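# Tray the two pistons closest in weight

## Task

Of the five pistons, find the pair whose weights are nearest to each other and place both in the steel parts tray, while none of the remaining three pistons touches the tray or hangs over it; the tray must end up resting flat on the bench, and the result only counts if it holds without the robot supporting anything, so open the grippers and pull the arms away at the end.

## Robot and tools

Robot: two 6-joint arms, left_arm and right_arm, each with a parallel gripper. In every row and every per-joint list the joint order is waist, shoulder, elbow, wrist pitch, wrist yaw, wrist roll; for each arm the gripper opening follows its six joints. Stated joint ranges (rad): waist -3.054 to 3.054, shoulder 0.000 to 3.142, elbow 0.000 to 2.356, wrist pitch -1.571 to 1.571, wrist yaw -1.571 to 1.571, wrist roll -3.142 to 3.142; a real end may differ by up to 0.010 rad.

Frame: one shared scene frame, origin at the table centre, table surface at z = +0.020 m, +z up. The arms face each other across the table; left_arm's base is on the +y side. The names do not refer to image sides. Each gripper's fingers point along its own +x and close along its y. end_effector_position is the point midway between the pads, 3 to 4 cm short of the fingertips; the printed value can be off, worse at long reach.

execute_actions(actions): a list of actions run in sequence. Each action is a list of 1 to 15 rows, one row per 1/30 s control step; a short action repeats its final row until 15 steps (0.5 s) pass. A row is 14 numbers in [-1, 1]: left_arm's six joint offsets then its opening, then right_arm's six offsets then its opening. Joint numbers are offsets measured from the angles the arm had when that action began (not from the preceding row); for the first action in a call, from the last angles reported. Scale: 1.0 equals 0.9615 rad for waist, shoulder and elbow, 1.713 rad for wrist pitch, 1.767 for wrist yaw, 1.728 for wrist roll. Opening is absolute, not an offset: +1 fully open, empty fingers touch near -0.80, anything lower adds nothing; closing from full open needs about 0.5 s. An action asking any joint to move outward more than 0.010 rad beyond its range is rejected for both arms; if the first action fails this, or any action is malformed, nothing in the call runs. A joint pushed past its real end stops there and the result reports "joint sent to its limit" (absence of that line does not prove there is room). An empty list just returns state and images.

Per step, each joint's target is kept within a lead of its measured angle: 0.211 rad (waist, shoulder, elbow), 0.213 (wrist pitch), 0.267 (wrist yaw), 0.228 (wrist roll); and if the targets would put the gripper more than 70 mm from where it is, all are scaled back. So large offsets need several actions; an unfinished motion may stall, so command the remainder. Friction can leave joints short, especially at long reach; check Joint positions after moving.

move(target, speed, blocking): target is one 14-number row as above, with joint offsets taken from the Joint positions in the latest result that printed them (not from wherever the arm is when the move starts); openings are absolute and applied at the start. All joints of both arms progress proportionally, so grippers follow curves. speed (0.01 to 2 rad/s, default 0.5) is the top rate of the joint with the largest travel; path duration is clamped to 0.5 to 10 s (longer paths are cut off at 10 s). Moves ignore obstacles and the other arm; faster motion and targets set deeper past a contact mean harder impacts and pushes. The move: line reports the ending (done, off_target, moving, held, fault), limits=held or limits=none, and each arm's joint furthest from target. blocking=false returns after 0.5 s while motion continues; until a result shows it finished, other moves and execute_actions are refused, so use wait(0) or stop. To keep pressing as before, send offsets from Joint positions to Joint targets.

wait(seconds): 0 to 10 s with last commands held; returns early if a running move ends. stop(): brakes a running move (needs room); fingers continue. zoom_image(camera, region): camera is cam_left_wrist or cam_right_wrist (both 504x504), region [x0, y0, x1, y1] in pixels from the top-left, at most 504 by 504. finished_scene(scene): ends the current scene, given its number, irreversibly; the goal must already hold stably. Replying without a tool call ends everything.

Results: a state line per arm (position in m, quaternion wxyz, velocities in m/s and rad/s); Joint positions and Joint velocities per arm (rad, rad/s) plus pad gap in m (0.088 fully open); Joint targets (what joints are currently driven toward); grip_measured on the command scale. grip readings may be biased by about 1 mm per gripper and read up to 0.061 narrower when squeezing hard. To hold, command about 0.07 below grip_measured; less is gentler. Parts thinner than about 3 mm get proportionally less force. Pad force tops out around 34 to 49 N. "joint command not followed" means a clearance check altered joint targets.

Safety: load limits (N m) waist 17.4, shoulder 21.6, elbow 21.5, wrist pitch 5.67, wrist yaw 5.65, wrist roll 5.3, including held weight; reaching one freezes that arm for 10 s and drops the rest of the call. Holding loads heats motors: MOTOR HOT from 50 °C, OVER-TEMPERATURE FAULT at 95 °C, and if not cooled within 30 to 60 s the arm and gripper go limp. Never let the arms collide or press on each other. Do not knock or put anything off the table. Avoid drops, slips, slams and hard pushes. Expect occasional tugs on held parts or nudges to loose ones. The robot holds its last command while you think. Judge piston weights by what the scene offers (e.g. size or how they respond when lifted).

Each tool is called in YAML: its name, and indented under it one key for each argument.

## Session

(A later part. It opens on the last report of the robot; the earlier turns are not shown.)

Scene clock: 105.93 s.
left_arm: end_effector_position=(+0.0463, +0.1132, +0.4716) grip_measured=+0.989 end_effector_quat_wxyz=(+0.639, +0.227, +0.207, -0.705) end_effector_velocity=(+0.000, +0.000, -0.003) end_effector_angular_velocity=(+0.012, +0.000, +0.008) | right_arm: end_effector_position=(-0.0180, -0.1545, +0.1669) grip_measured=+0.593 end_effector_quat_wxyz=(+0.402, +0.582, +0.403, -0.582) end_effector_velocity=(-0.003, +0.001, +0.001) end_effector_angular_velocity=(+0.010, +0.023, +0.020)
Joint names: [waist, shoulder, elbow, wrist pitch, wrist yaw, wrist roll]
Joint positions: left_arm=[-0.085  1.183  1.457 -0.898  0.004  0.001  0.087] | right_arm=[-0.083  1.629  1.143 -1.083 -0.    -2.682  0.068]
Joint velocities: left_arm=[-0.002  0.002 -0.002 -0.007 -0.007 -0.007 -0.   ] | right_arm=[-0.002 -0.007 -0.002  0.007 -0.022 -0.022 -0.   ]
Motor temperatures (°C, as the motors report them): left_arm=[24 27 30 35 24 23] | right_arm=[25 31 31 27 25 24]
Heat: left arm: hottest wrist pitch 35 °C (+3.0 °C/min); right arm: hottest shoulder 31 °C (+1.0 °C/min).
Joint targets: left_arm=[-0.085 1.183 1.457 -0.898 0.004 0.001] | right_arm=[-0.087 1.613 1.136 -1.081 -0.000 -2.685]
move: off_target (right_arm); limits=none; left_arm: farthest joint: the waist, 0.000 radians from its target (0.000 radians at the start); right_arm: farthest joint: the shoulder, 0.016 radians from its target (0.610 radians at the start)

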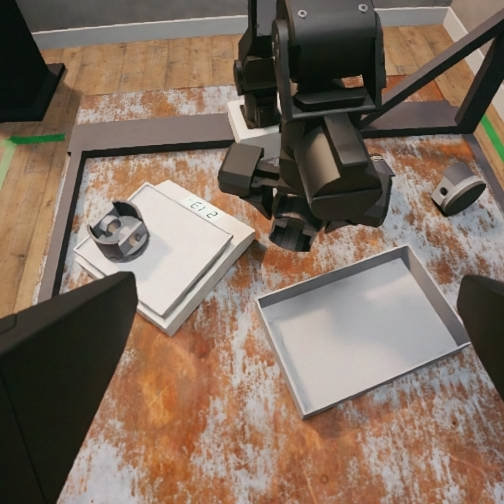

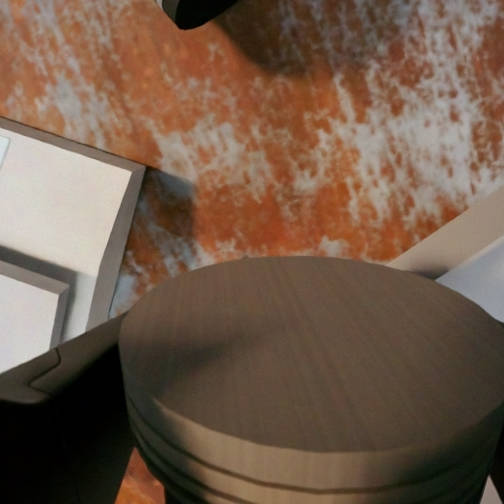

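move:
  target: [0,0,0,0,0,0,1, -0.594,-0.01,0.008,0,0,-0.1366,0.51]
  speed: 0.6

move:
  target: [0,0,0,0,0,0,1, 0,0.039,-0.104,0.0695,0,0,0.51]
  speed: 0.14

Scene clock: 107.80 s.
left_arm: end_effector_position=(+0.0463, +0.1132, +0.4716) grip_measured=+0.989 end_effector_quat_wxyz=(+0.639, +0.227, +0.207, -0.705) end_effector_velocity=(+0.000, -0.002, +0.002) end_effector_angular_velocity=(-0.008, -0.009, -0.001) | right_arm: end_effector_position=(+0.1362, -0.1833, +0.1669) grip_measured=+0.593 end_effector_quat_wxyz=(+0.299, +0.641, +0.300, -0.640) end_effector_velocity=(-0.007, -0.003, +0.000) end_effector_angular_velocity=(-0.003, +0.043, -0.010)
Joint names: [waist, shoulder, elbow, wrist pitch, wrist yaw, wrist roll]
Joint positions: left_arm=[-0.085  1.183  1.457 -0.898  0.004  0.001  0.087] | right_arm=[-0.65   1.629  1.142 -1.083 -0.    -2.914  0.068]
Joint velocities: left_arm=[-0.002  0.002  0.002  0.007 -0.007  0.007  0.   ] | right_arm=[-0.002 -0.002 -0.002 -0.022 -0.037  0.007 -0.   ]
Motor temperatures (°C, as the motors report them): left_arm=[24 27 30 35 24 23] | right_arm=[25 31 31 27 25 24]
Heat: left arm: hottest wrist pitch 35 °C (+3.0 °C/min); right arm: hottest shoulder 31 °C (+1.0 °C/min).
Joint targets: left_arm=[-0.085 1.183 1.457 -0.898 0.004 0.001] | right_arm=[-0.654 1.619 1.150 -1.083 -0.000 -2.918]
move: done; limits=none; left_arm: farthest joint: the waist, 0.000 radians from its target (0.000 radians at the start); right_arm: farthest joint: the shoulder, 0.009 radians from its target (0.009 radians at the start)

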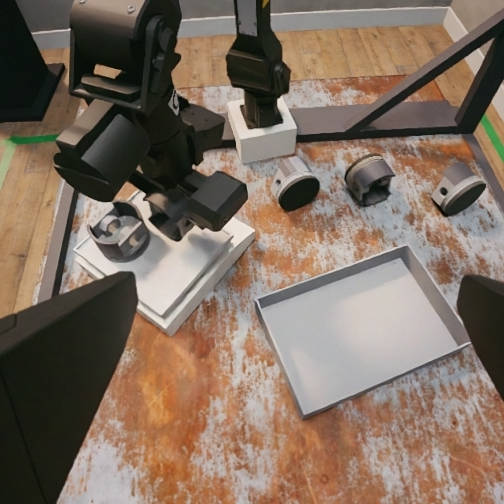

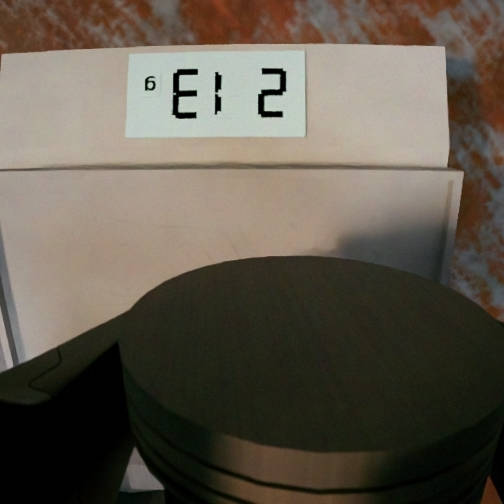

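Scene clock: 109.10 s.
left_arm: end_effector_position=(+0.0463, +0.1132, +0.4716) grip_measured=+0.989 end_effector_quat_wxyz=(+0.639, +0.227, +0.207, -0.705) end_effector_velocity=(-0.001, -0.001, +0.005) end_effector_angular_velocity=(-0.028, -0.008, -0.006) | right_arm: end_effector_position=(+0.1348, -0.1860, +0.1371) grip_measured=+0.593 end_effector_quat_wxyz=(+0.300, +0.639, +0.299, -0.642) end_effector_velocity=(-0.002, -0.003, -0.001) end_effector_angular_velocity=(-0.008, +0.012, +0.020)
Joint names: [waist, shoulder, elbow, wrist pitch, wrist yaw, wrist roll]
Joint positions: left_arm=[-0.085  1.183  1.457 -0.898  0.004  0.001  0.087] | right_arm=[-0.65   1.657  1.048 -0.966 -0.    -2.914  0.068]
Joint velocities: left_arm=[-0.007 -0.007 -0.002  0.022 -0.007  0.007  0.   ] | right_arm=[-0.002 -0.002 -0.007 -0.007 -0.007 -0.022 -0.   ]
Motor temperatures (°C, as the motors report them): left_arm=[24 27 30 35 24 23] | right_arm=[25 31 31 27 25 24]
Heat: left arm: hottest wrist pitch 35 °C (+3.0 °C/min); right arm: hottest shoulder 31 °C (+1.0 °C/min).
Joint targets: left_arm=[-0.085 1.183 1.457 -0.898 0.004 0.001] | right_arm=[-0.650 1.666 1.042 -0.964 -0.000 -2.914]
move: done; limits=none; left_arm: farthest joint: the waist, 0.000 radians from its target (0.000 radians at the start); right_arm: farthest joint: the shoulder, 0.009 radians from its target (0.038 radians at the start)

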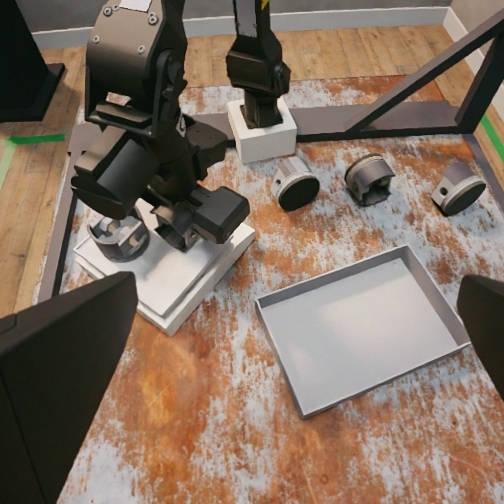

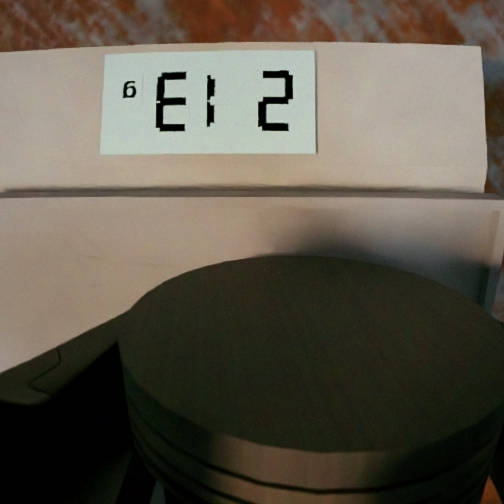

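move:
  target: [0,0,0,0,0,0,1, 0,0.013,-0.014,0.008,0,0,0.51]
  speed: 0.04

Scene clock: 110.10 s.
left_arm: end_effector_position=(+0.0463, +0.1132, +0.4716) grip_measured=+0.989 end_effector_quat_wxyz=(+0.639, +0.227, +0.207, -0.705) end_effector_velocity=(-0.002, +0.001, -0.003) end_effector_angular_velocity=(+0.014, +0.021, +0.004) | right_arm: end_effector_position=(+0.1349, -0.1858, +0.1346) grip_measured=+0.593 end_effector_quat_wxyz=(+0.300, +0.640, +0.299, -0.641) end_effector_velocity=(-0.000, -0.002, +0.000) end_effector_angular_velocity=(-0.003, +0.010, -0.000)
Joint names: [waist, shoulder, elbow, wrist pitch, wrist yaw, wrist roll]
Joint positions: left_arm=[-0.085  1.183  1.457 -0.898  0.004  0.001  0.087] | right_arm=[-0.65   1.66   1.041 -0.954 -0.    -2.914  0.068]
Joint velocities: left_arm=[-0.002  0.002 -0.002 -0.007  0.007 -0.022 -0.   ] | right_arm=[-0.007 -0.002 -0.002 -0.007 -0.007 -0.007 -0.   ]
Motor temperatures (°C, as the motors report them): left_arm=[24 27 30 35 24 23] | right_arm=[25 31 31 27 25 24]
Heat: left arm: hottest wrist pitch 35 °C (+3.0 °C/min); right arm: hottest shoulder 31 °C (+1.0 °C/min).
Joint targets: left_arm=[-0.085 1.183 1.457 -0.898 0.004 0.001] | right_arm=[-0.650 1.670 1.035 -0.952 -0.000 -2.914]
move: done; limits=none; left_arm: farthest joint: the waist, 0.000 radians from its target (0.000 radians at the start); right_arm: farthest joint: the shoulder, 0.009 radians from its target (0.012 radians at the start)

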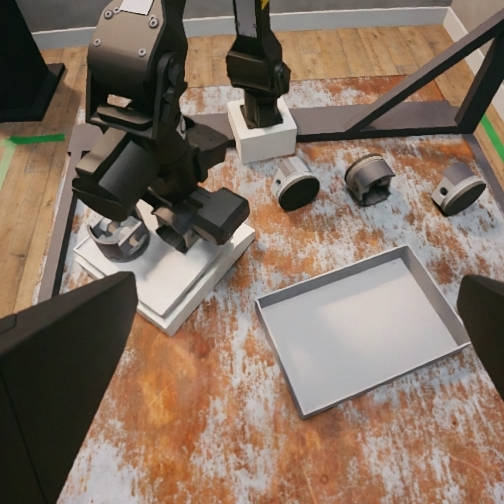

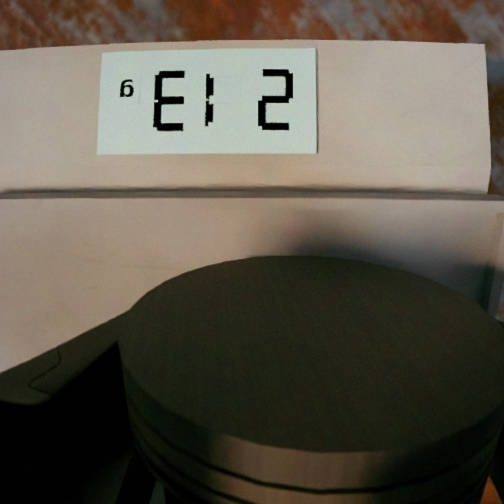

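move:
  target: [0,0,0,0,0,0,1, 0,0.012,-0.012,0.006,0,0,0.51]
  speed: 0.04

Scene clock: 111.27 s.
left_arm: end_effector_position=(+0.0463, +0.1132, +0.4716) grip_measured=+0.989 end_effector_quat_wxyz=(+0.639, +0.227, +0.207, -0.705) end_effector_velocity=(-0.002, +0.002, -0.006) end_effector_angular_velocity=(+0.028, +0.008, -0.004) | right_arm: end_effector_position=(+0.1351, -0.1854, +0.1338) grip_measured=+0.593 end_effector_quat_wxyz=(+0.299, +0.641, +0.300, -0.640) end_effector_velocity=(-0.001, -0.002, +0.000) end_effector_angular_velocity=(-0.003, +0.010, +0.020)
Joint names: [waist, shoulder, elbow, wrist pitch, wrist yaw, wrist roll]
Joint positions: left_arm=[-0.085  1.183  1.457 -0.898  0.004  0.001  0.087] | right_arm=[-0.65   1.66   1.038 -0.947 -0.    -2.914  0.068]
Joint velocities: left_arm=[-0.002  0.002 -0.002 -0.022  0.007 -0.007 -0.   ] | right_arm=[-0.002 -0.002 -0.002 -0.007 -0.007 -0.022 -0.   ]
Motor temperatures (°C, as the motors report them): left_arm=[24 27 30 35 24 23] | right_arm=[25 31 31 27 25 24]
Heat: left arm: hottest wrist pitch 35 °C (+3.0 °C/min); right arm: hottest shoulder 31 °C (+1.0 °C/min).
Joint targets: left_arm=[-0.085 1.183 1.457 -0.898 0.004 0.001] | right_arm=[-0.650 1.672 1.030 -0.944 -0.000 -2.914]
move: off_target (right_arm); limits=none; left_arm: farthest joint: the waist, 0.000 radians from its target (0.000 radians at the start); right_arm: farthest joint: the shoulder, 0.011 radians from its target (0.011 radians at the start)

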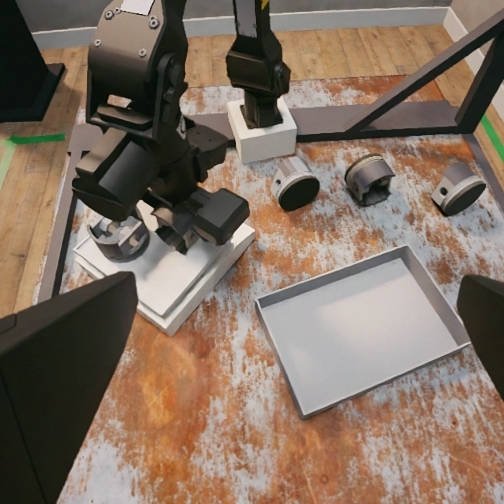

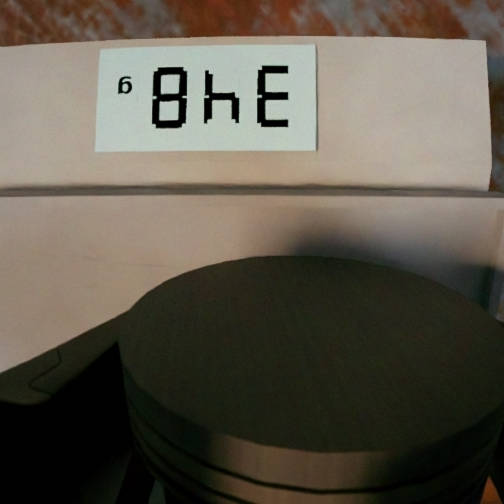

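execute_actions:
  actions:
    - [[0,0,0,0,0,0,1,0,0,0,0,0,0,0.56],[0,0,0,0,0,0,1,0,0,0,0,0,0,0.6],[0,0,0,0,0,0,1,0,0,0,0,0,0,0.63],[0,0,0,0,0,0,1,0,0,0,0,0,0,0.66],[0,0,0,0,0,0,1,0,0,0,0,0,0,0.7],[0,0,0,0,0,0,1,0,0,0,0,0,0,0.76],[0,0,0,0,0,0,1,0,0,0,0,0,0,0.82],[0,0,0,0,0,0,1,0,0,0,0,0,0,0.85]]
    - [[0,0,0,0,0,0,1,0,0,0,0,0,0,0.85]]

Scene clock: 112.60 s.
left_arm: end_effector_position=(+0.0463, +0.1132, +0.4716) grip_measured=+0.989 end_effector_quat_wxyz=(+0.639, +0.227, +0.207, -0.705) end_effector_velocity=(-0.001, -0.000, +0.001) end_effector_angular_velocity=(-0.008, -0.009, -0.006) | right_arm: end_effector_position=(+0.1351, -0.1854, +0.1337) grip_measured=+0.848 end_effector_quat_wxyz=(+0.299, +0.641, +0.300, -0.640) end_effector_velocity=(-0.001, +0.002, +0.000) end_effector_angular_velocity=(+0.010, +0.003, +0.010)
Joint names: [waist, shoulder, elbow, wrist pitch, wrist yaw, wrist roll]
Joint positions: left_arm=[-0.085  1.183  1.457 -0.898  0.004  0.001  0.087] | right_arm=[-0.65   1.66   1.037 -0.947 -0.    -2.914  0.081]
Joint velocities: left_arm=[-0.007 -0.002 -0.002  0.007 -0.007  0.007 -0.   ] | right_arm=[ 0.002 -0.002 -0.002  0.007 -0.007 -0.007  0.   ]
Motor temperatures (°C, as the motors report them): left_arm=[24 27 30 35 24 23] | right_arm=[25 31 31 27 25 24]
Heat: left arm: hottest wrist pitch 35 °C (+3.0 °C/min); right arm: hottest shoulder 31 °C (+1.0 °C/min).
Joint targets: left_arm=[-0.085 1.183 1.457 -0.898 0.004 0.001] | right_arm=[-0.650 1.660 1.037 -0.947 -0.000 -2.914]

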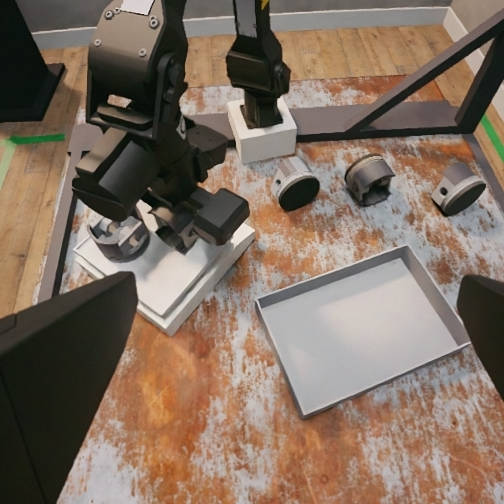

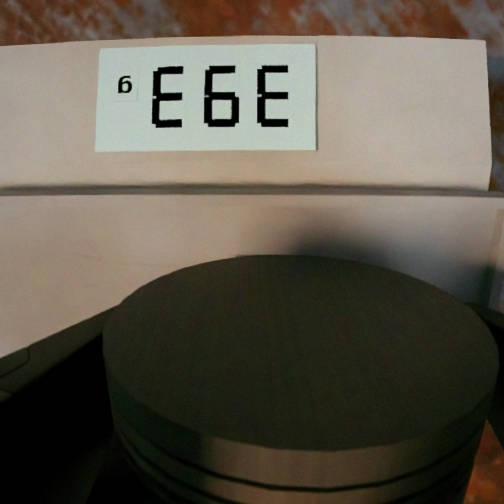

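execute_actions:
  actions:
    - [[0,0,0,0,0,0,1,0,0,0,0,0,0,0.81],[0,0,0,0,0,0,1,0,0,0,0,0,0,0.78],[0,0,0,0,0,0,1,0,0,0,0,0,0,0.75],[0,0,0,0,0,0,1,0,0,0,0,0,0,0.72],[0,0,0,0,0,0,1,0,0,0,0,0,0,0.69],[0,0,0,0,0,0,1,0,0,0,0,0,0,0.66],[0,0,0,0,0,0,1,0,0,0,0,0,0,0.63],[0,0,0,0,0,0,1,0,0,0,0,0,0,0.6],[0,0,0,0,0,0,1,0,0,0,0,0,0,0.57],[0,0,0,0,0,0,1,0,0,0,0,0,0,0.54],[0,0,0,0,0,0,1,0,0,0,0,0,0,0.51]]
    - [[0,0,0,0,0,0,1,0,0,0,0,0,0,0.51]]

move:
  target: [0,0,0,0,0,0,1, 0,-0.038,0.085,-0.056,0,0,0.51]
  speed: 0.25

Scene clock: 115.67 s.
left_arm: end_effector_position=(+0.0463, +0.1132, +0.4716) grip_measured=+0.989 end_effector_quat_wxyz=(+0.639, +0.227, +0.207, -0.705) end_effector_velocity=(-0.003, +0.004, -0.004) end_effector_angular_velocity=(+0.023, +0.008, -0.009) | right_arm: end_effector_position=(+0.1351, -0.1854, +0.1337) grip_measured=+0.593 end_effector_quat_wxyz=(+0.299, +0.641, +0.300, -0.640) end_effector_velocity=(+0.002, -0.005, -0.001) end_effector_angular_velocity=(-0.021, -0.014, +0.020)
Joint names: [waist, shoulder, elbow, wrist pitch, wrist yaw, wrist roll]
Joint positions: left_arm=[-0.085  1.183  1.457 -0.898  0.004  0.001  0.087] | right_arm=[-0.65   1.66   1.037 -0.947 -0.    -2.914  0.068]
Joint velocities: left_arm=[-0.007 -0.002 -0.002 -0.022  0.007 -0.007 -0.   ] | right_arm=[-0.002 -0.002 -0.007 -0.007  0.022 -0.022 -0.   ]
Motor temperatures (°C, as the motors report them): left_arm=[24 27 30 35 24 23] | right_arm=[25 31 31 27 25 24]
Heat: left arm: hottest wrist pitch 35 °C (+2.0 °C/min); right arm: hottest shoulder 31 °C (+1.0 °C/min).
Joint targets: left_arm=[-0.085 1.183 1.457 -0.898 0.004 0.001] | right_arm=[-0.650 1.660 1.037 -0.947 -0.000 -2.914]

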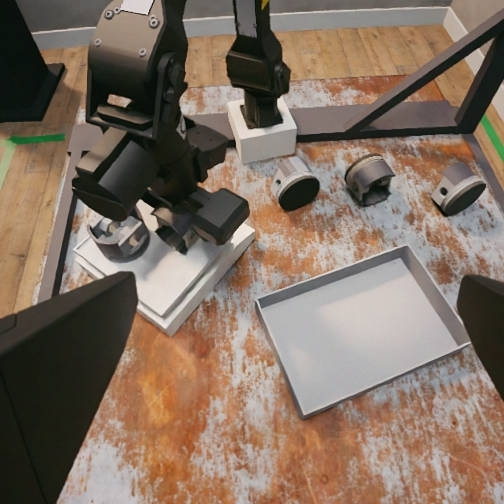

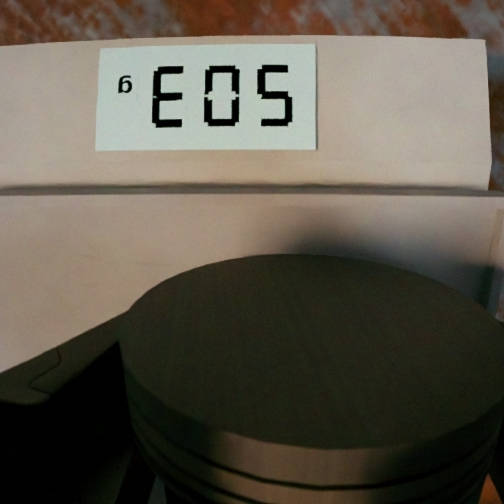

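Scene clock: 116.60 s.
left_arm: end_effector_position=(+0.0463, +0.1132, +0.4716) grip_measured=+0.989 end_effector_quat_wxyz=(+0.639, +0.227, +0.207, -0.705) end_effector_velocity=(+0.006, +0.001, -0.002) end_effector_angular_velocity=(+0.006, -0.016, +0.036) | right_arm: end_effector_position=(+0.1358, -0.1840, +0.1561) grip_measured=+0.593 end_effector_quat_wxyz=(+0.299, +0.641, +0.300, -0.640) end_effector_velocity=(-0.005, -0.004, +0.000) end_effector_angular_velocity=(-0.010, +0.030, +0.005)
Joint names: [waist, shoulder, elbow, wrist pitch, wrist yaw, wrist roll]
Joint positions: left_arm=[-0.085  1.183  1.457 -0.898  0.004  0.001  0.087] | right_arm=[-0.65   1.638  1.108 -1.04  -0.    -2.914  0.068]
Joint velocities: left_arm=[ 0.002 -0.002 -0.002 -0.007 -0.037 -0.007 -0.   ] | right_arm=[-0.002 -0.002 -0.002 -0.022 -0.022 -0.007 -0.   ]
Motor temperatures (°C, as the motors report them): left_arm=[24 27 30 35 24 23] | right_arm=[25 31 31 27 25 24]
Heat: left arm: hottest wrist pitch 35 °C (+2.0 °C/min); right arm: hottest shoulder 31 °C (+1.0 °C/min).
Joint targets: left_arm=[-0.085 1.183 1.457 -0.898 0.004 0.001] | right_arm=[-0.650 1.624 1.119 -1.043 -0.000 -2.914]
move: off_target (right_arm); limits=none; left_arm: farthest joint: the waist, 0.000 radians from its target (0.000 radians at the start); right_arm: farthest joint: the shoulder, 0.014 radians from its target (0.037 radians at the start)

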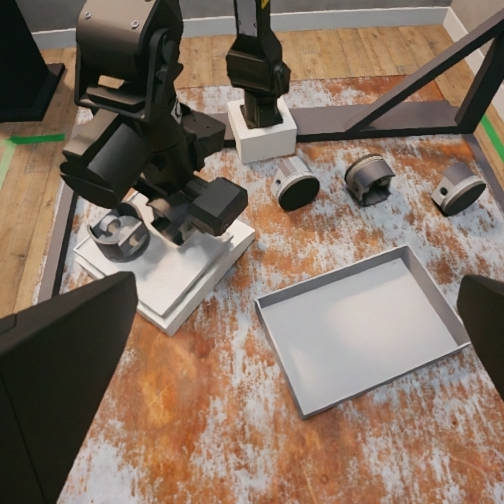

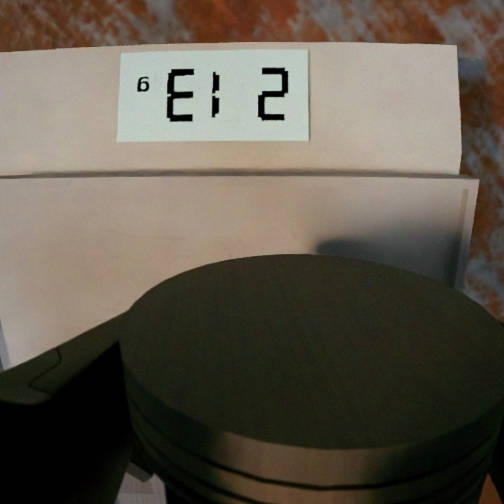

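move:
  target: [0,0,0,0,0,0,1, 0.66,0.31,0.40,-0.041,0,0.535,0.51]
  speed: 0.8

Scene clock: 120.20 s.
left_arm: end_effector_position=(+0.0463, +0.1132, +0.4716) grip_measured=+0.989 end_effector_quat_wxyz=(+0.639, +0.227, +0.207, -0.705) end_effector_velocity=(-0.000, +0.003, -0.002) end_effector_angular_velocity=(+0.008, +0.009, +0.001) | right_arm: end_effector_position=(-0.0490, -0.0756, +0.1616) grip_measured=+0.593 end_effector_quat_wxyz=(+0.197, +0.678, +0.211, -0.676) end_effector_velocity=(-0.002, +0.001, +0.000) end_effector_angular_velocity=(+0.006, +0.008, +0.010)
Joint names: [waist, shoulder, elbow, wrist pitch, wrist yaw, wrist roll]
Joint positions: left_arm=[-0.085  1.183  1.457 -0.898  0.004  0.001  0.087] | right_arm=[-0.019  1.924  1.48  -1.108 -0.    -1.994  0.068]
Joint velocities: left_arm=[ 0.002 -0.007 -0.007 -0.007  0.007 -0.007 -0.   ] | right_arm=[ 0.002 -0.002 -0.002  0.007 -0.007 -0.007 -0.   ]
Motor temperatures (°C, as the motors report them): left_arm=[24 27 30 35 24 23] | right_arm=[25 31 32 27 25 24]
Heat: left arm: hottest wrist pitch 35 °C (+2.0 °C/min); right arm: hottest elbow 32 °C (+2.0 °C/min).
Joint targets: left_arm=[-0.085 1.183 1.457 -0.898 0.004 0.001] | right_arm=[-0.016 1.936 1.492 -1.110 -0.000 -1.990]
move: off_target (right_arm); limits=none; left_arm: farthest joint: the waist, 0.000 radians from its target (0.000 radians at the start); right_arm: farthest joint: the shoulder, 0.012 radians from its target (0.298 radians at the start)

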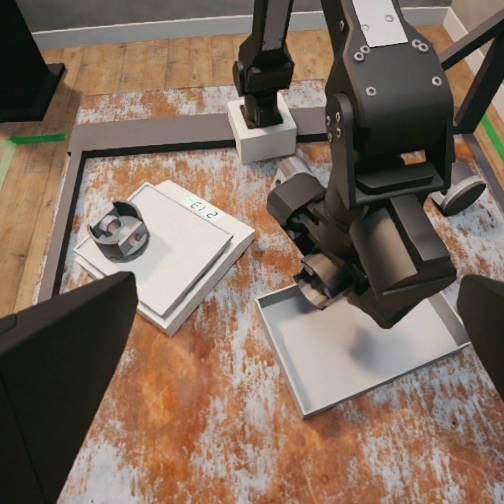

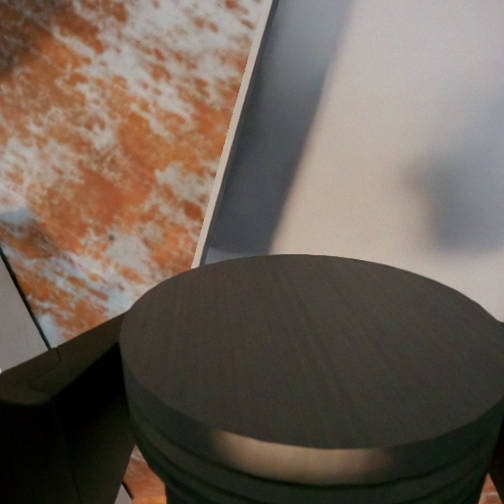

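move:
  target: [0,-0.35,-0.2,-0.05,0,0,1, 0.662,0.345,0.400,-0.046,0,0.5365,0.51]
  speed: 0.8

Scene clock: 122.77 s.
left_arm: end_effector_position=(+0.0545, +0.2002, +0.4707) grip_measured=+0.989 end_effector_quat_wxyz=(+0.646, +0.202, +0.184, -0.713) end_effector_velocity=(-0.000, +0.004, -0.003) end_effector_angular_velocity=(+0.017, +0.001, +0.003) | right_arm: end_effector_position=(-0.3010, -0.1317, +0.1343) grip_measured=+0.593 end_effector_quat_wxyz=(+0.106, +0.700, +0.104, -0.699) end_effector_velocity=(+0.001, -0.001, +0.000) end_effector_angular_velocity=(-0.010, -0.000, +0.020)
Joint names: [waist, shoulder, elbow, wrist pitch, wrist yaw, wrist roll]
Joint positions: left_arm=[-0.085  0.85   1.278 -0.981  0.004  0.001  0.087] | right_arm=[ 0.618  2.242  1.853 -1.185 -0.    -1.07   0.068]
Joint velocities: left_arm=[-0.007 -0.007 -0.002 -0.022 -0.007 -0.007  0.   ] | right_arm=[-0.002 -0.002 -0.002 -0.007 -0.007 -0.022 -0.   ]
Motor temperatures (°C, as the motors report them): left_arm=[24 27 30 35 24 23] | right_arm=[25 31 32 27 25 24]
Heat: left arm: hottest wrist pitch 35 °C (+2.0 °C/min); right arm: hottest elbow 32 °C (+2.0 °C/min).
Joint targets: left_arm=[-0.085 0.847 1.264 -0.984 0.004 0.001] | right_arm=[0.617 2.256 1.865 -1.187 -0.000 -1.066]
move: off_target (left_arm, right_arm); limits=none; left_arm: farthest joint: the elbow, 0.013 radians from its target (0.192 radians at the start); right_arm: farthest joint: the shoulder, 0.014 radians from its target (0.332 radians at the start)

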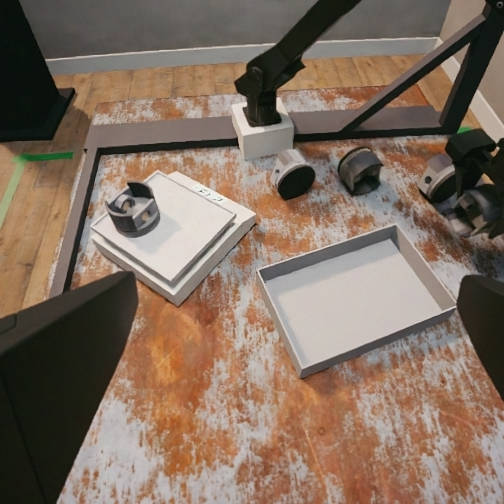

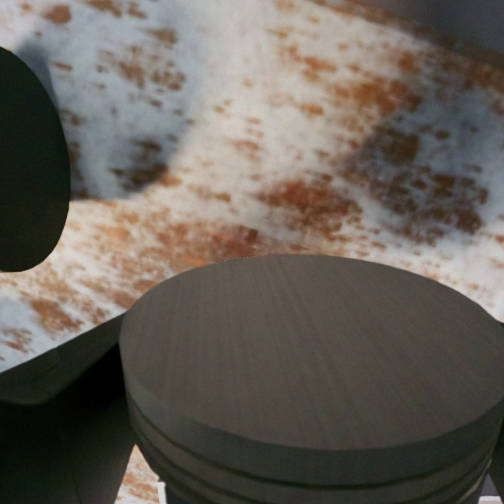

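move:
  target: [0,0,0,0,0,0,1, 0,0.068,-0.146,0.1115,0,0,0.51]
  speed: 0.2

move:
  target: [0,0,0,0,0,0,1, 0,0.018,-0.014,0.007,0,0,0.51]
  speed: 0.04

Scene clock: 124.80 s.
left_arm: end_effector_position=(+0.0545, +0.2002, +0.4707) grip_measured=+0.989 end_effector_quat_wxyz=(+0.646, +0.202, +0.184, -0.713) end_effector_velocity=(+0.001, +0.001, -0.002) end_effector_angular_velocity=(+0.008, +0.002, +0.008) | right_arm: end_effector_position=(-0.3011, -0.1315, +0.0801) grip_measured=+0.593 end_effector_quat_wxyz=(+0.105, +0.699, +0.105, -0.700) end_effector_velocity=(+0.009, -0.000, -0.001) end_effector_angular_velocity=(-0.003, -0.035, -0.000)
Joint names: [waist, shoulder, elbow, wrist pitch, wrist yaw, wrist roll]
Joint positions: left_arm=[-0.085  0.85   1.278 -0.981  0.004  0.001  0.087] | right_arm=[ 0.618  2.294  1.72  -0.995 -0.    -1.069  0.068]
Joint velocities: left_arm=[-0.002 -0.002 -0.002 -0.007 -0.007 -0.007  0.   ] | right_arm=[-0.007 -0.002 -0.007 -0.022  0.022 -0.007 -0.   ]
Motor temperatures (°C, as the motors report them): left_arm=[24 27 30 35 24 23] | right_arm=[25 32 32 27 25 24]
Heat: left arm: hottest wrist pitch 35 °C (+2.0 °C/min); right arm: hottest shoulder 32 °C (+2.0 °C/min).
Joint targets: left_arm=[-0.085 0.850 1.278 -0.981 0.004 0.001] | right_arm=[0.618 2.307 1.713 -0.994 -0.001 -1.069]
move: off_target (right_arm); limits=none; left_arm: farthest joint: the waist, 0.000 radians from its target (0.000 radians at the start); right_arm: farthest joint: the shoulder, 0.013 radians from its target (0.066 radians at the start)

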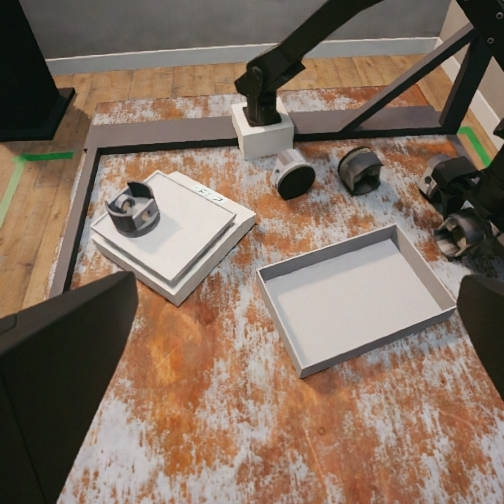

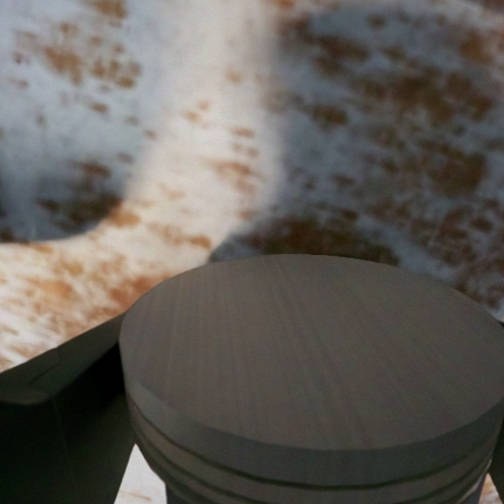

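Scene clock: 125.50 s.
left_arm: end_effector_position=(+0.0545, +0.2002, +0.4707) grip_measured=+0.989 end_effector_quat_wxyz=(+0.646, +0.202, +0.184, -0.713) end_effector_velocity=(-0.000, +0.002, -0.003) end_effector_angular_velocity=(+0.008, +0.002, +0.003) | right_arm: end_effector_position=(-0.3014, -0.1312, +0.0791) grip_measured=+0.593 end_effector_quat_wxyz=(+0.104, +0.698, +0.106, -0.700) end_effector_velocity=(+0.003, -0.003, -0.003) end_effector_angular_velocity=(-0.017, -0.007, +0.005)
Joint names: [waist, shoulder, elbow, wrist pitch, wrist yaw, wrist roll]
Joint positions: left_arm=[-0.085  0.85   1.278 -0.981  0.004  0.001  0.087] | right_arm=[ 0.618  2.294  1.716 -0.988 -0.    -1.069  0.068]
Joint velocities: left_arm=[-0.007 -0.007 -0.007 -0.007 -0.007 -0.007 -0.   ] | right_arm=[-0.002  0.002 -0.007 -0.007 -0.007 -0.007 -0.   ]
Motor temperatures (°C, as the motors report them): left_arm=[24 27 30 35 24 23] | right_arm=[25 32 32 27 25 24]
Heat: left arm: hottest wrist pitch 35 °C (+2.0 °C/min); right arm: hottest shoulder 32 °C (+2.0 °C/min).
Joint targets: left_arm=[-0.085 0.850 1.278 -0.981 0.004 0.001] | right_arm=[0.618 2.311 1.706 -0.983 -0.000 -1.069]
move: off_target (right_arm); limits=none; left_arm: farthest joint: the waist, 0.000 radians from its target (0.000 radians at the start); right_arm: farthest joint: the shoulder, 0.017 radians from its target (0.017 radians at the start)

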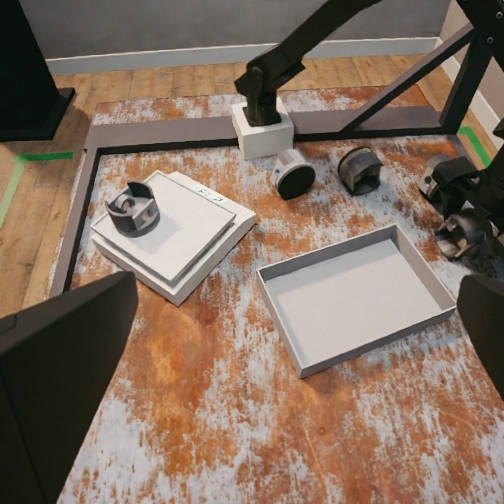

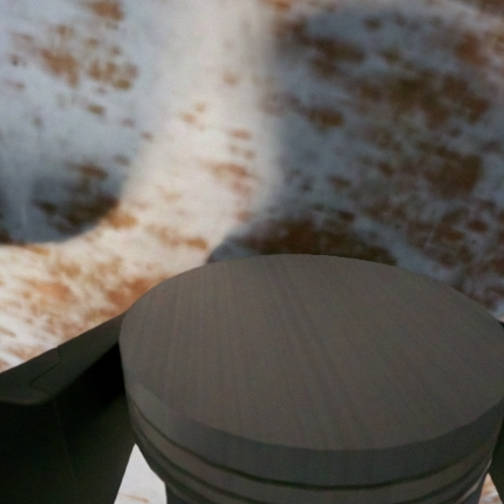

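execute_actions:
  actions:
    - [[0,0,0,0,0,0,1,0,0,0,0,0,0,0.56],[0,0,0,0,0,0,1,0,0,0,0,0,0,0.6],[0,0,0,0,0,0,1,0,0,0,0,0,0,0.63],[0,0,0,0,0,0,1,0,0,0,0,0,0,0.66],[0,0,0,0,0,0,1,0,0,0,0,0,0,0.7],[0,0,0,0,0,0,1,0,0,0,0,0,0,0.76],[0,0,0,0,0,0,1,0,0,0,0,0,0,0.84],[0,0,0,0,0,0,1,0,0,0,0,0,0,0.92],[0,0,0,0,0,0,1,0,0,0,0,0,0,0.96]]

move:
  target: [0,0,0,0,0,0,1, 0,-0.084,0.224,-0.165,0,0,1]
  speed: 0.4

move:
  target: [0,0,0,0,0,0,1, 0.210,-0.294,-0.448,0.0887,0,1.0,1]
  speed: 1.2

Scene clock: 126.97 s.
left_arm: end_effector_position=(+0.0545, +0.2002, +0.4707) grip_measured=+0.989 end_effector_quat_wxyz=(+0.646, +0.202, +0.184, -0.713) end_effector_velocity=(+0.003, +0.000, +0.000) end_effector_angular_velocity=(-0.008, -0.005, +0.020) | right_arm: end_effector_position=(-0.3014, -0.1312, +0.0791) grip_measured=+0.931 end_effector_quat_wxyz=(+0.104, +0.698, +0.106, -0.700) end_effector_velocity=(+0.003, +0.000, +0.000) end_effector_angular_velocity=(+0.000, -0.010, +0.005)
Joint names: [waist, shoulder, elbow, wrist pitch, wrist yaw, wrist roll]
Joint positions: left_arm=[-0.085  0.85   1.278 -0.981  0.004  0.001  0.087] | right_arm=[ 0.618  2.294  1.716 -0.988 -0.    -1.069  0.085]
Joint velocities: left_arm=[-0.002 -0.007 -0.007  0.007 -0.022 -0.007 -0.   ] | right_arm=[-0.002 -0.002 -0.002 -0.007  0.007 -0.007  0.012]
Motor temperatures (°C, as the motors report them): left_arm=[24 27 30 35 24 23] | right_arm=[25 32 32 27 25 24]
Heat: left arm: hottest wrist pitch 35 °C (+2.0 °C/min); right arm: hottest shoulder 32 °C (+1.0 °C/min).
Joint targets: left_arm=[-0.085 0.850 1.278 -0.981 0.004 0.001] | right_arm=[0.618 2.294 1.716 -0.988 -0.000 -1.069]

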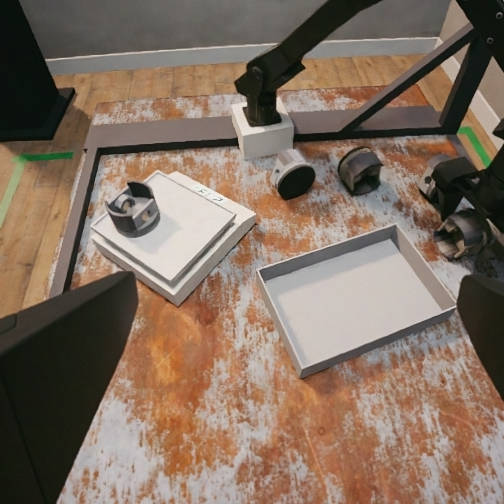

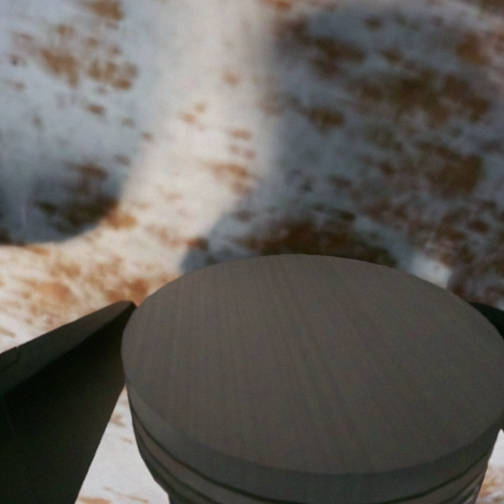

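Scene clock: 128.27 s.
left_arm: end_effector_position=(+0.0545, +0.2002, +0.4707) grip_measured=+0.989 end_effector_quat_wxyz=(+0.646, +0.202, +0.184, -0.713) end_effector_velocity=(+0.001, -0.000, +0.001) end_effector_angular_velocity=(-0.007, +0.003, +0.008) | right_arm: end_effector_position=(-0.3007, -0.1319, +0.1591) grip_measured=+1.000 end_effector_quat_wxyz=(+0.105, +0.699, +0.105, -0.700) end_effector_velocity=(+0.004, -0.004, +0.000) end_effector_angular_velocity=(-0.021, -0.011, +0.005)
Joint names: [waist, shoulder, elbow, wrist pitch, wrist yaw, wrist roll]
Joint positions: left_arm=[-0.085  0.85   1.278 -0.981  0.004  0.001  0.087] | right_arm=[ 0.618  2.225  1.924 -1.268 -0.    -1.069  0.088]
Joint velocities: left_arm=[-0.002 -0.002 -0.002  0.007 -0.007 -0.007 -0.   ] | right_arm=[-0.002 -0.002 -0.002 -0.022 -0.007 -0.007  0.   ]
Motor temperatures (°C, as the motors report them): left_arm=[24 27 30 35 24 23] | right_arm=[25 33 32 27 25 24]
Heat: left arm: hottest wrist pitch 35 °C (+2.0 °C/min); right arm: hottest shoulder 33 °C (+2.0 °C/min).
Joint targets: left_arm=[-0.085 0.850 1.278 -0.981 0.004 0.001] | right_arm=[0.618 2.213 1.931 -1.271 -0.000 -1.069]
move: off_target (right_arm); limits=none; left_arm: farthest joint: the waist, 0.000 radians from its target (0.000 radians at the start); right_arm: farthest joint: the shoulder, 0.011 radians from its target (0.081 radians at the start)

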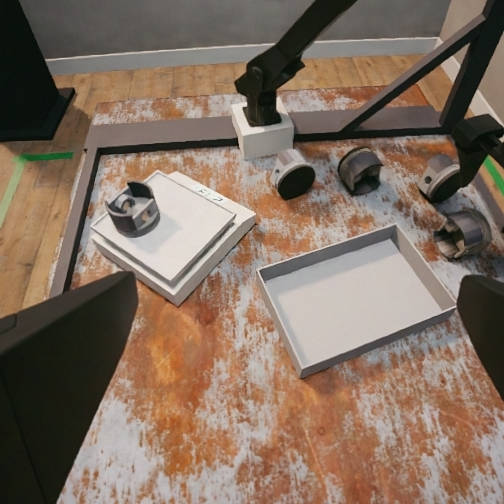

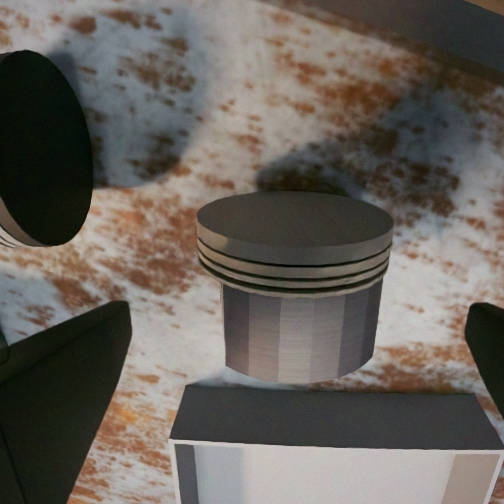

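Scene clock: 130.53 s.
left_arm: end_effector_position=(+0.0545, +0.2002, +0.4707) grip_measured=+0.989 end_effector_quat_wxyz=(+0.646, +0.202, +0.184, -0.713) end_effector_velocity=(+0.003, +0.001, -0.002) end_effector_angular_velocity=(+0.007, -0.006, +0.020) | right_arm: end_effector_position=(-0.2976, -0.2351, +0.1562) grip_measured=+1.000 end_effector_quat_wxyz=(+0.408, -0.578, +0.408, +0.578) end_effector_velocity=(+0.002, -0.001, +0.000) end_effector_angular_velocity=(-0.010, -0.002, +0.005)
Joint names: [waist, shoulder, elbow, wrist pitch, wrist yaw, wrist roll]
Joint positions: left_arm=[-0.085  0.85   1.278 -0.981  0.004  0.001  0.087] | right_arm=[ 0.816  1.956  1.503 -1.118 -0.     0.655  0.088]
Joint velocities: left_arm=[-0.002 -0.002 -0.002 -0.007 -0.022 -0.007 -0.   ] | right_arm=[-0.002 -0.002 -0.002 -0.007 -0.007 -0.007  0.   ]
Motor temperatures (°C, as the motors report them): left_arm=[24 27 30 35 24 23] | right_arm=[25 33 32 27 25 24]
Heat: left arm: hottest wrist pitch 35 °C (+2.0 °C/min); right arm: hottest shoulder 33 °C (+3.0 °C/min).
Joint targets: left_arm=[-0.085 0.850 1.278 -0.981 0.004 0.001] | right_arm=[0.820 1.942 1.493 -1.116 -0.000 0.659]
move: off_target (right_arm); limits=none; left_arm: farthest joint: the waist, 0.000 radians from its target (0.000 radians at the start); right_arm: farthest joint: the shoulder, 0.014 radians from its target (0.282 radians at the start)

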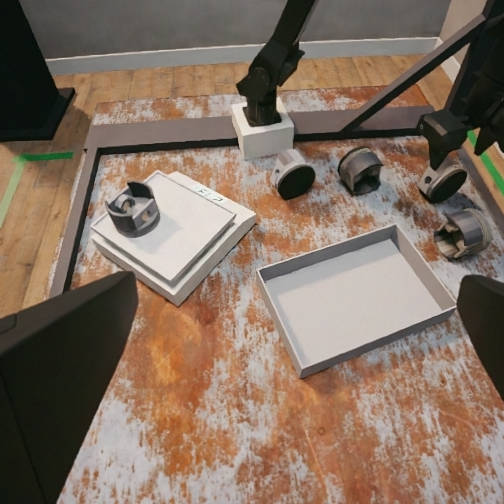

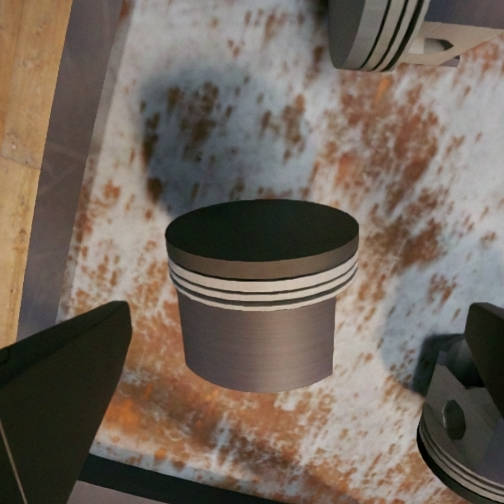

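move:
  target: [0,0,0,0,0,0,1, 0.034,0.131,-0.188,0.1664,0,-0.020,1]
  speed: 0.23

Scene clock: 133.17 s.
left_arm: end_effector_position=(+0.0545, +0.2002, +0.4707) grip_measured=+0.989 end_effector_quat_wxyz=(+0.646, +0.202, +0.184, -0.713) end_effector_velocity=(-0.004, +0.002, +0.000) end_effector_angular_velocity=(+0.004, +0.017, -0.017) | right_arm: end_effector_position=(-0.3050, -0.2431, +0.0776) grip_measured=+1.000 end_effector_quat_wxyz=(+0.390, -0.589, +0.390, +0.591) end_effector_velocity=(+0.002, -0.002, -0.001) end_effector_angular_velocity=(-0.013, -0.007, -0.010)
Joint names: [waist, shoulder, elbow, wrist pitch, wrist yaw, wrist roll]
Joint positions: left_arm=[-0.085  0.85   1.278 -0.981  0.004  0.001  0.087] | right_arm=[ 0.845  2.066  1.331 -0.835 -0.     0.624  0.088]
Joint velocities: left_arm=[-0.002 -0.002  0.002 -0.007  0.022 -0.007 -0.   ] | right_arm=[-0.002  0.002 -0.002 -0.007 -0.007  0.007  0.   ]
Motor temperatures (°C, as the motors report them): left_arm=[24 27 30 35 24 23] | right_arm=[25 34 32 27 25 24]
Heat: left arm: hottest wrist pitch 35 °C (+2.0 °C/min); right arm: hottest shoulder 34 °C (+3.0 °C/min).
Joint targets: left_arm=[-0.085 0.850 1.278 -0.981 0.004 0.001] | right_arm=[0.849 2.082 1.322 -0.833 -0.000 0.621]
move: off_target (right_arm); limits=none; left_arm: farthest joint: the waist, 0.000 radians from its target (0.000 radians at the start); right_arm: farthest joint: the shoulder, 0.016 radians from its target (0.126 radians at the start)

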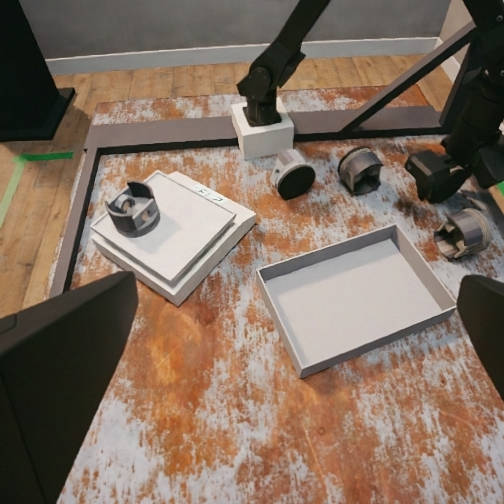

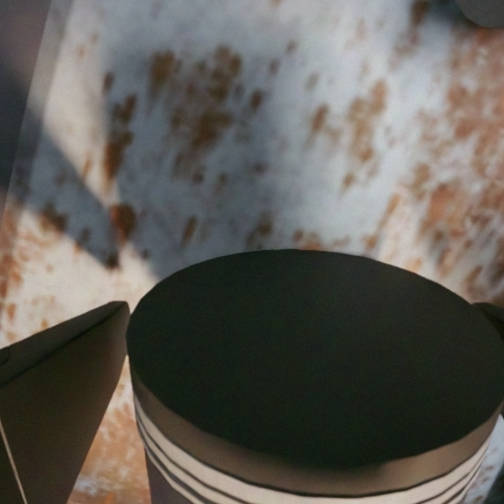

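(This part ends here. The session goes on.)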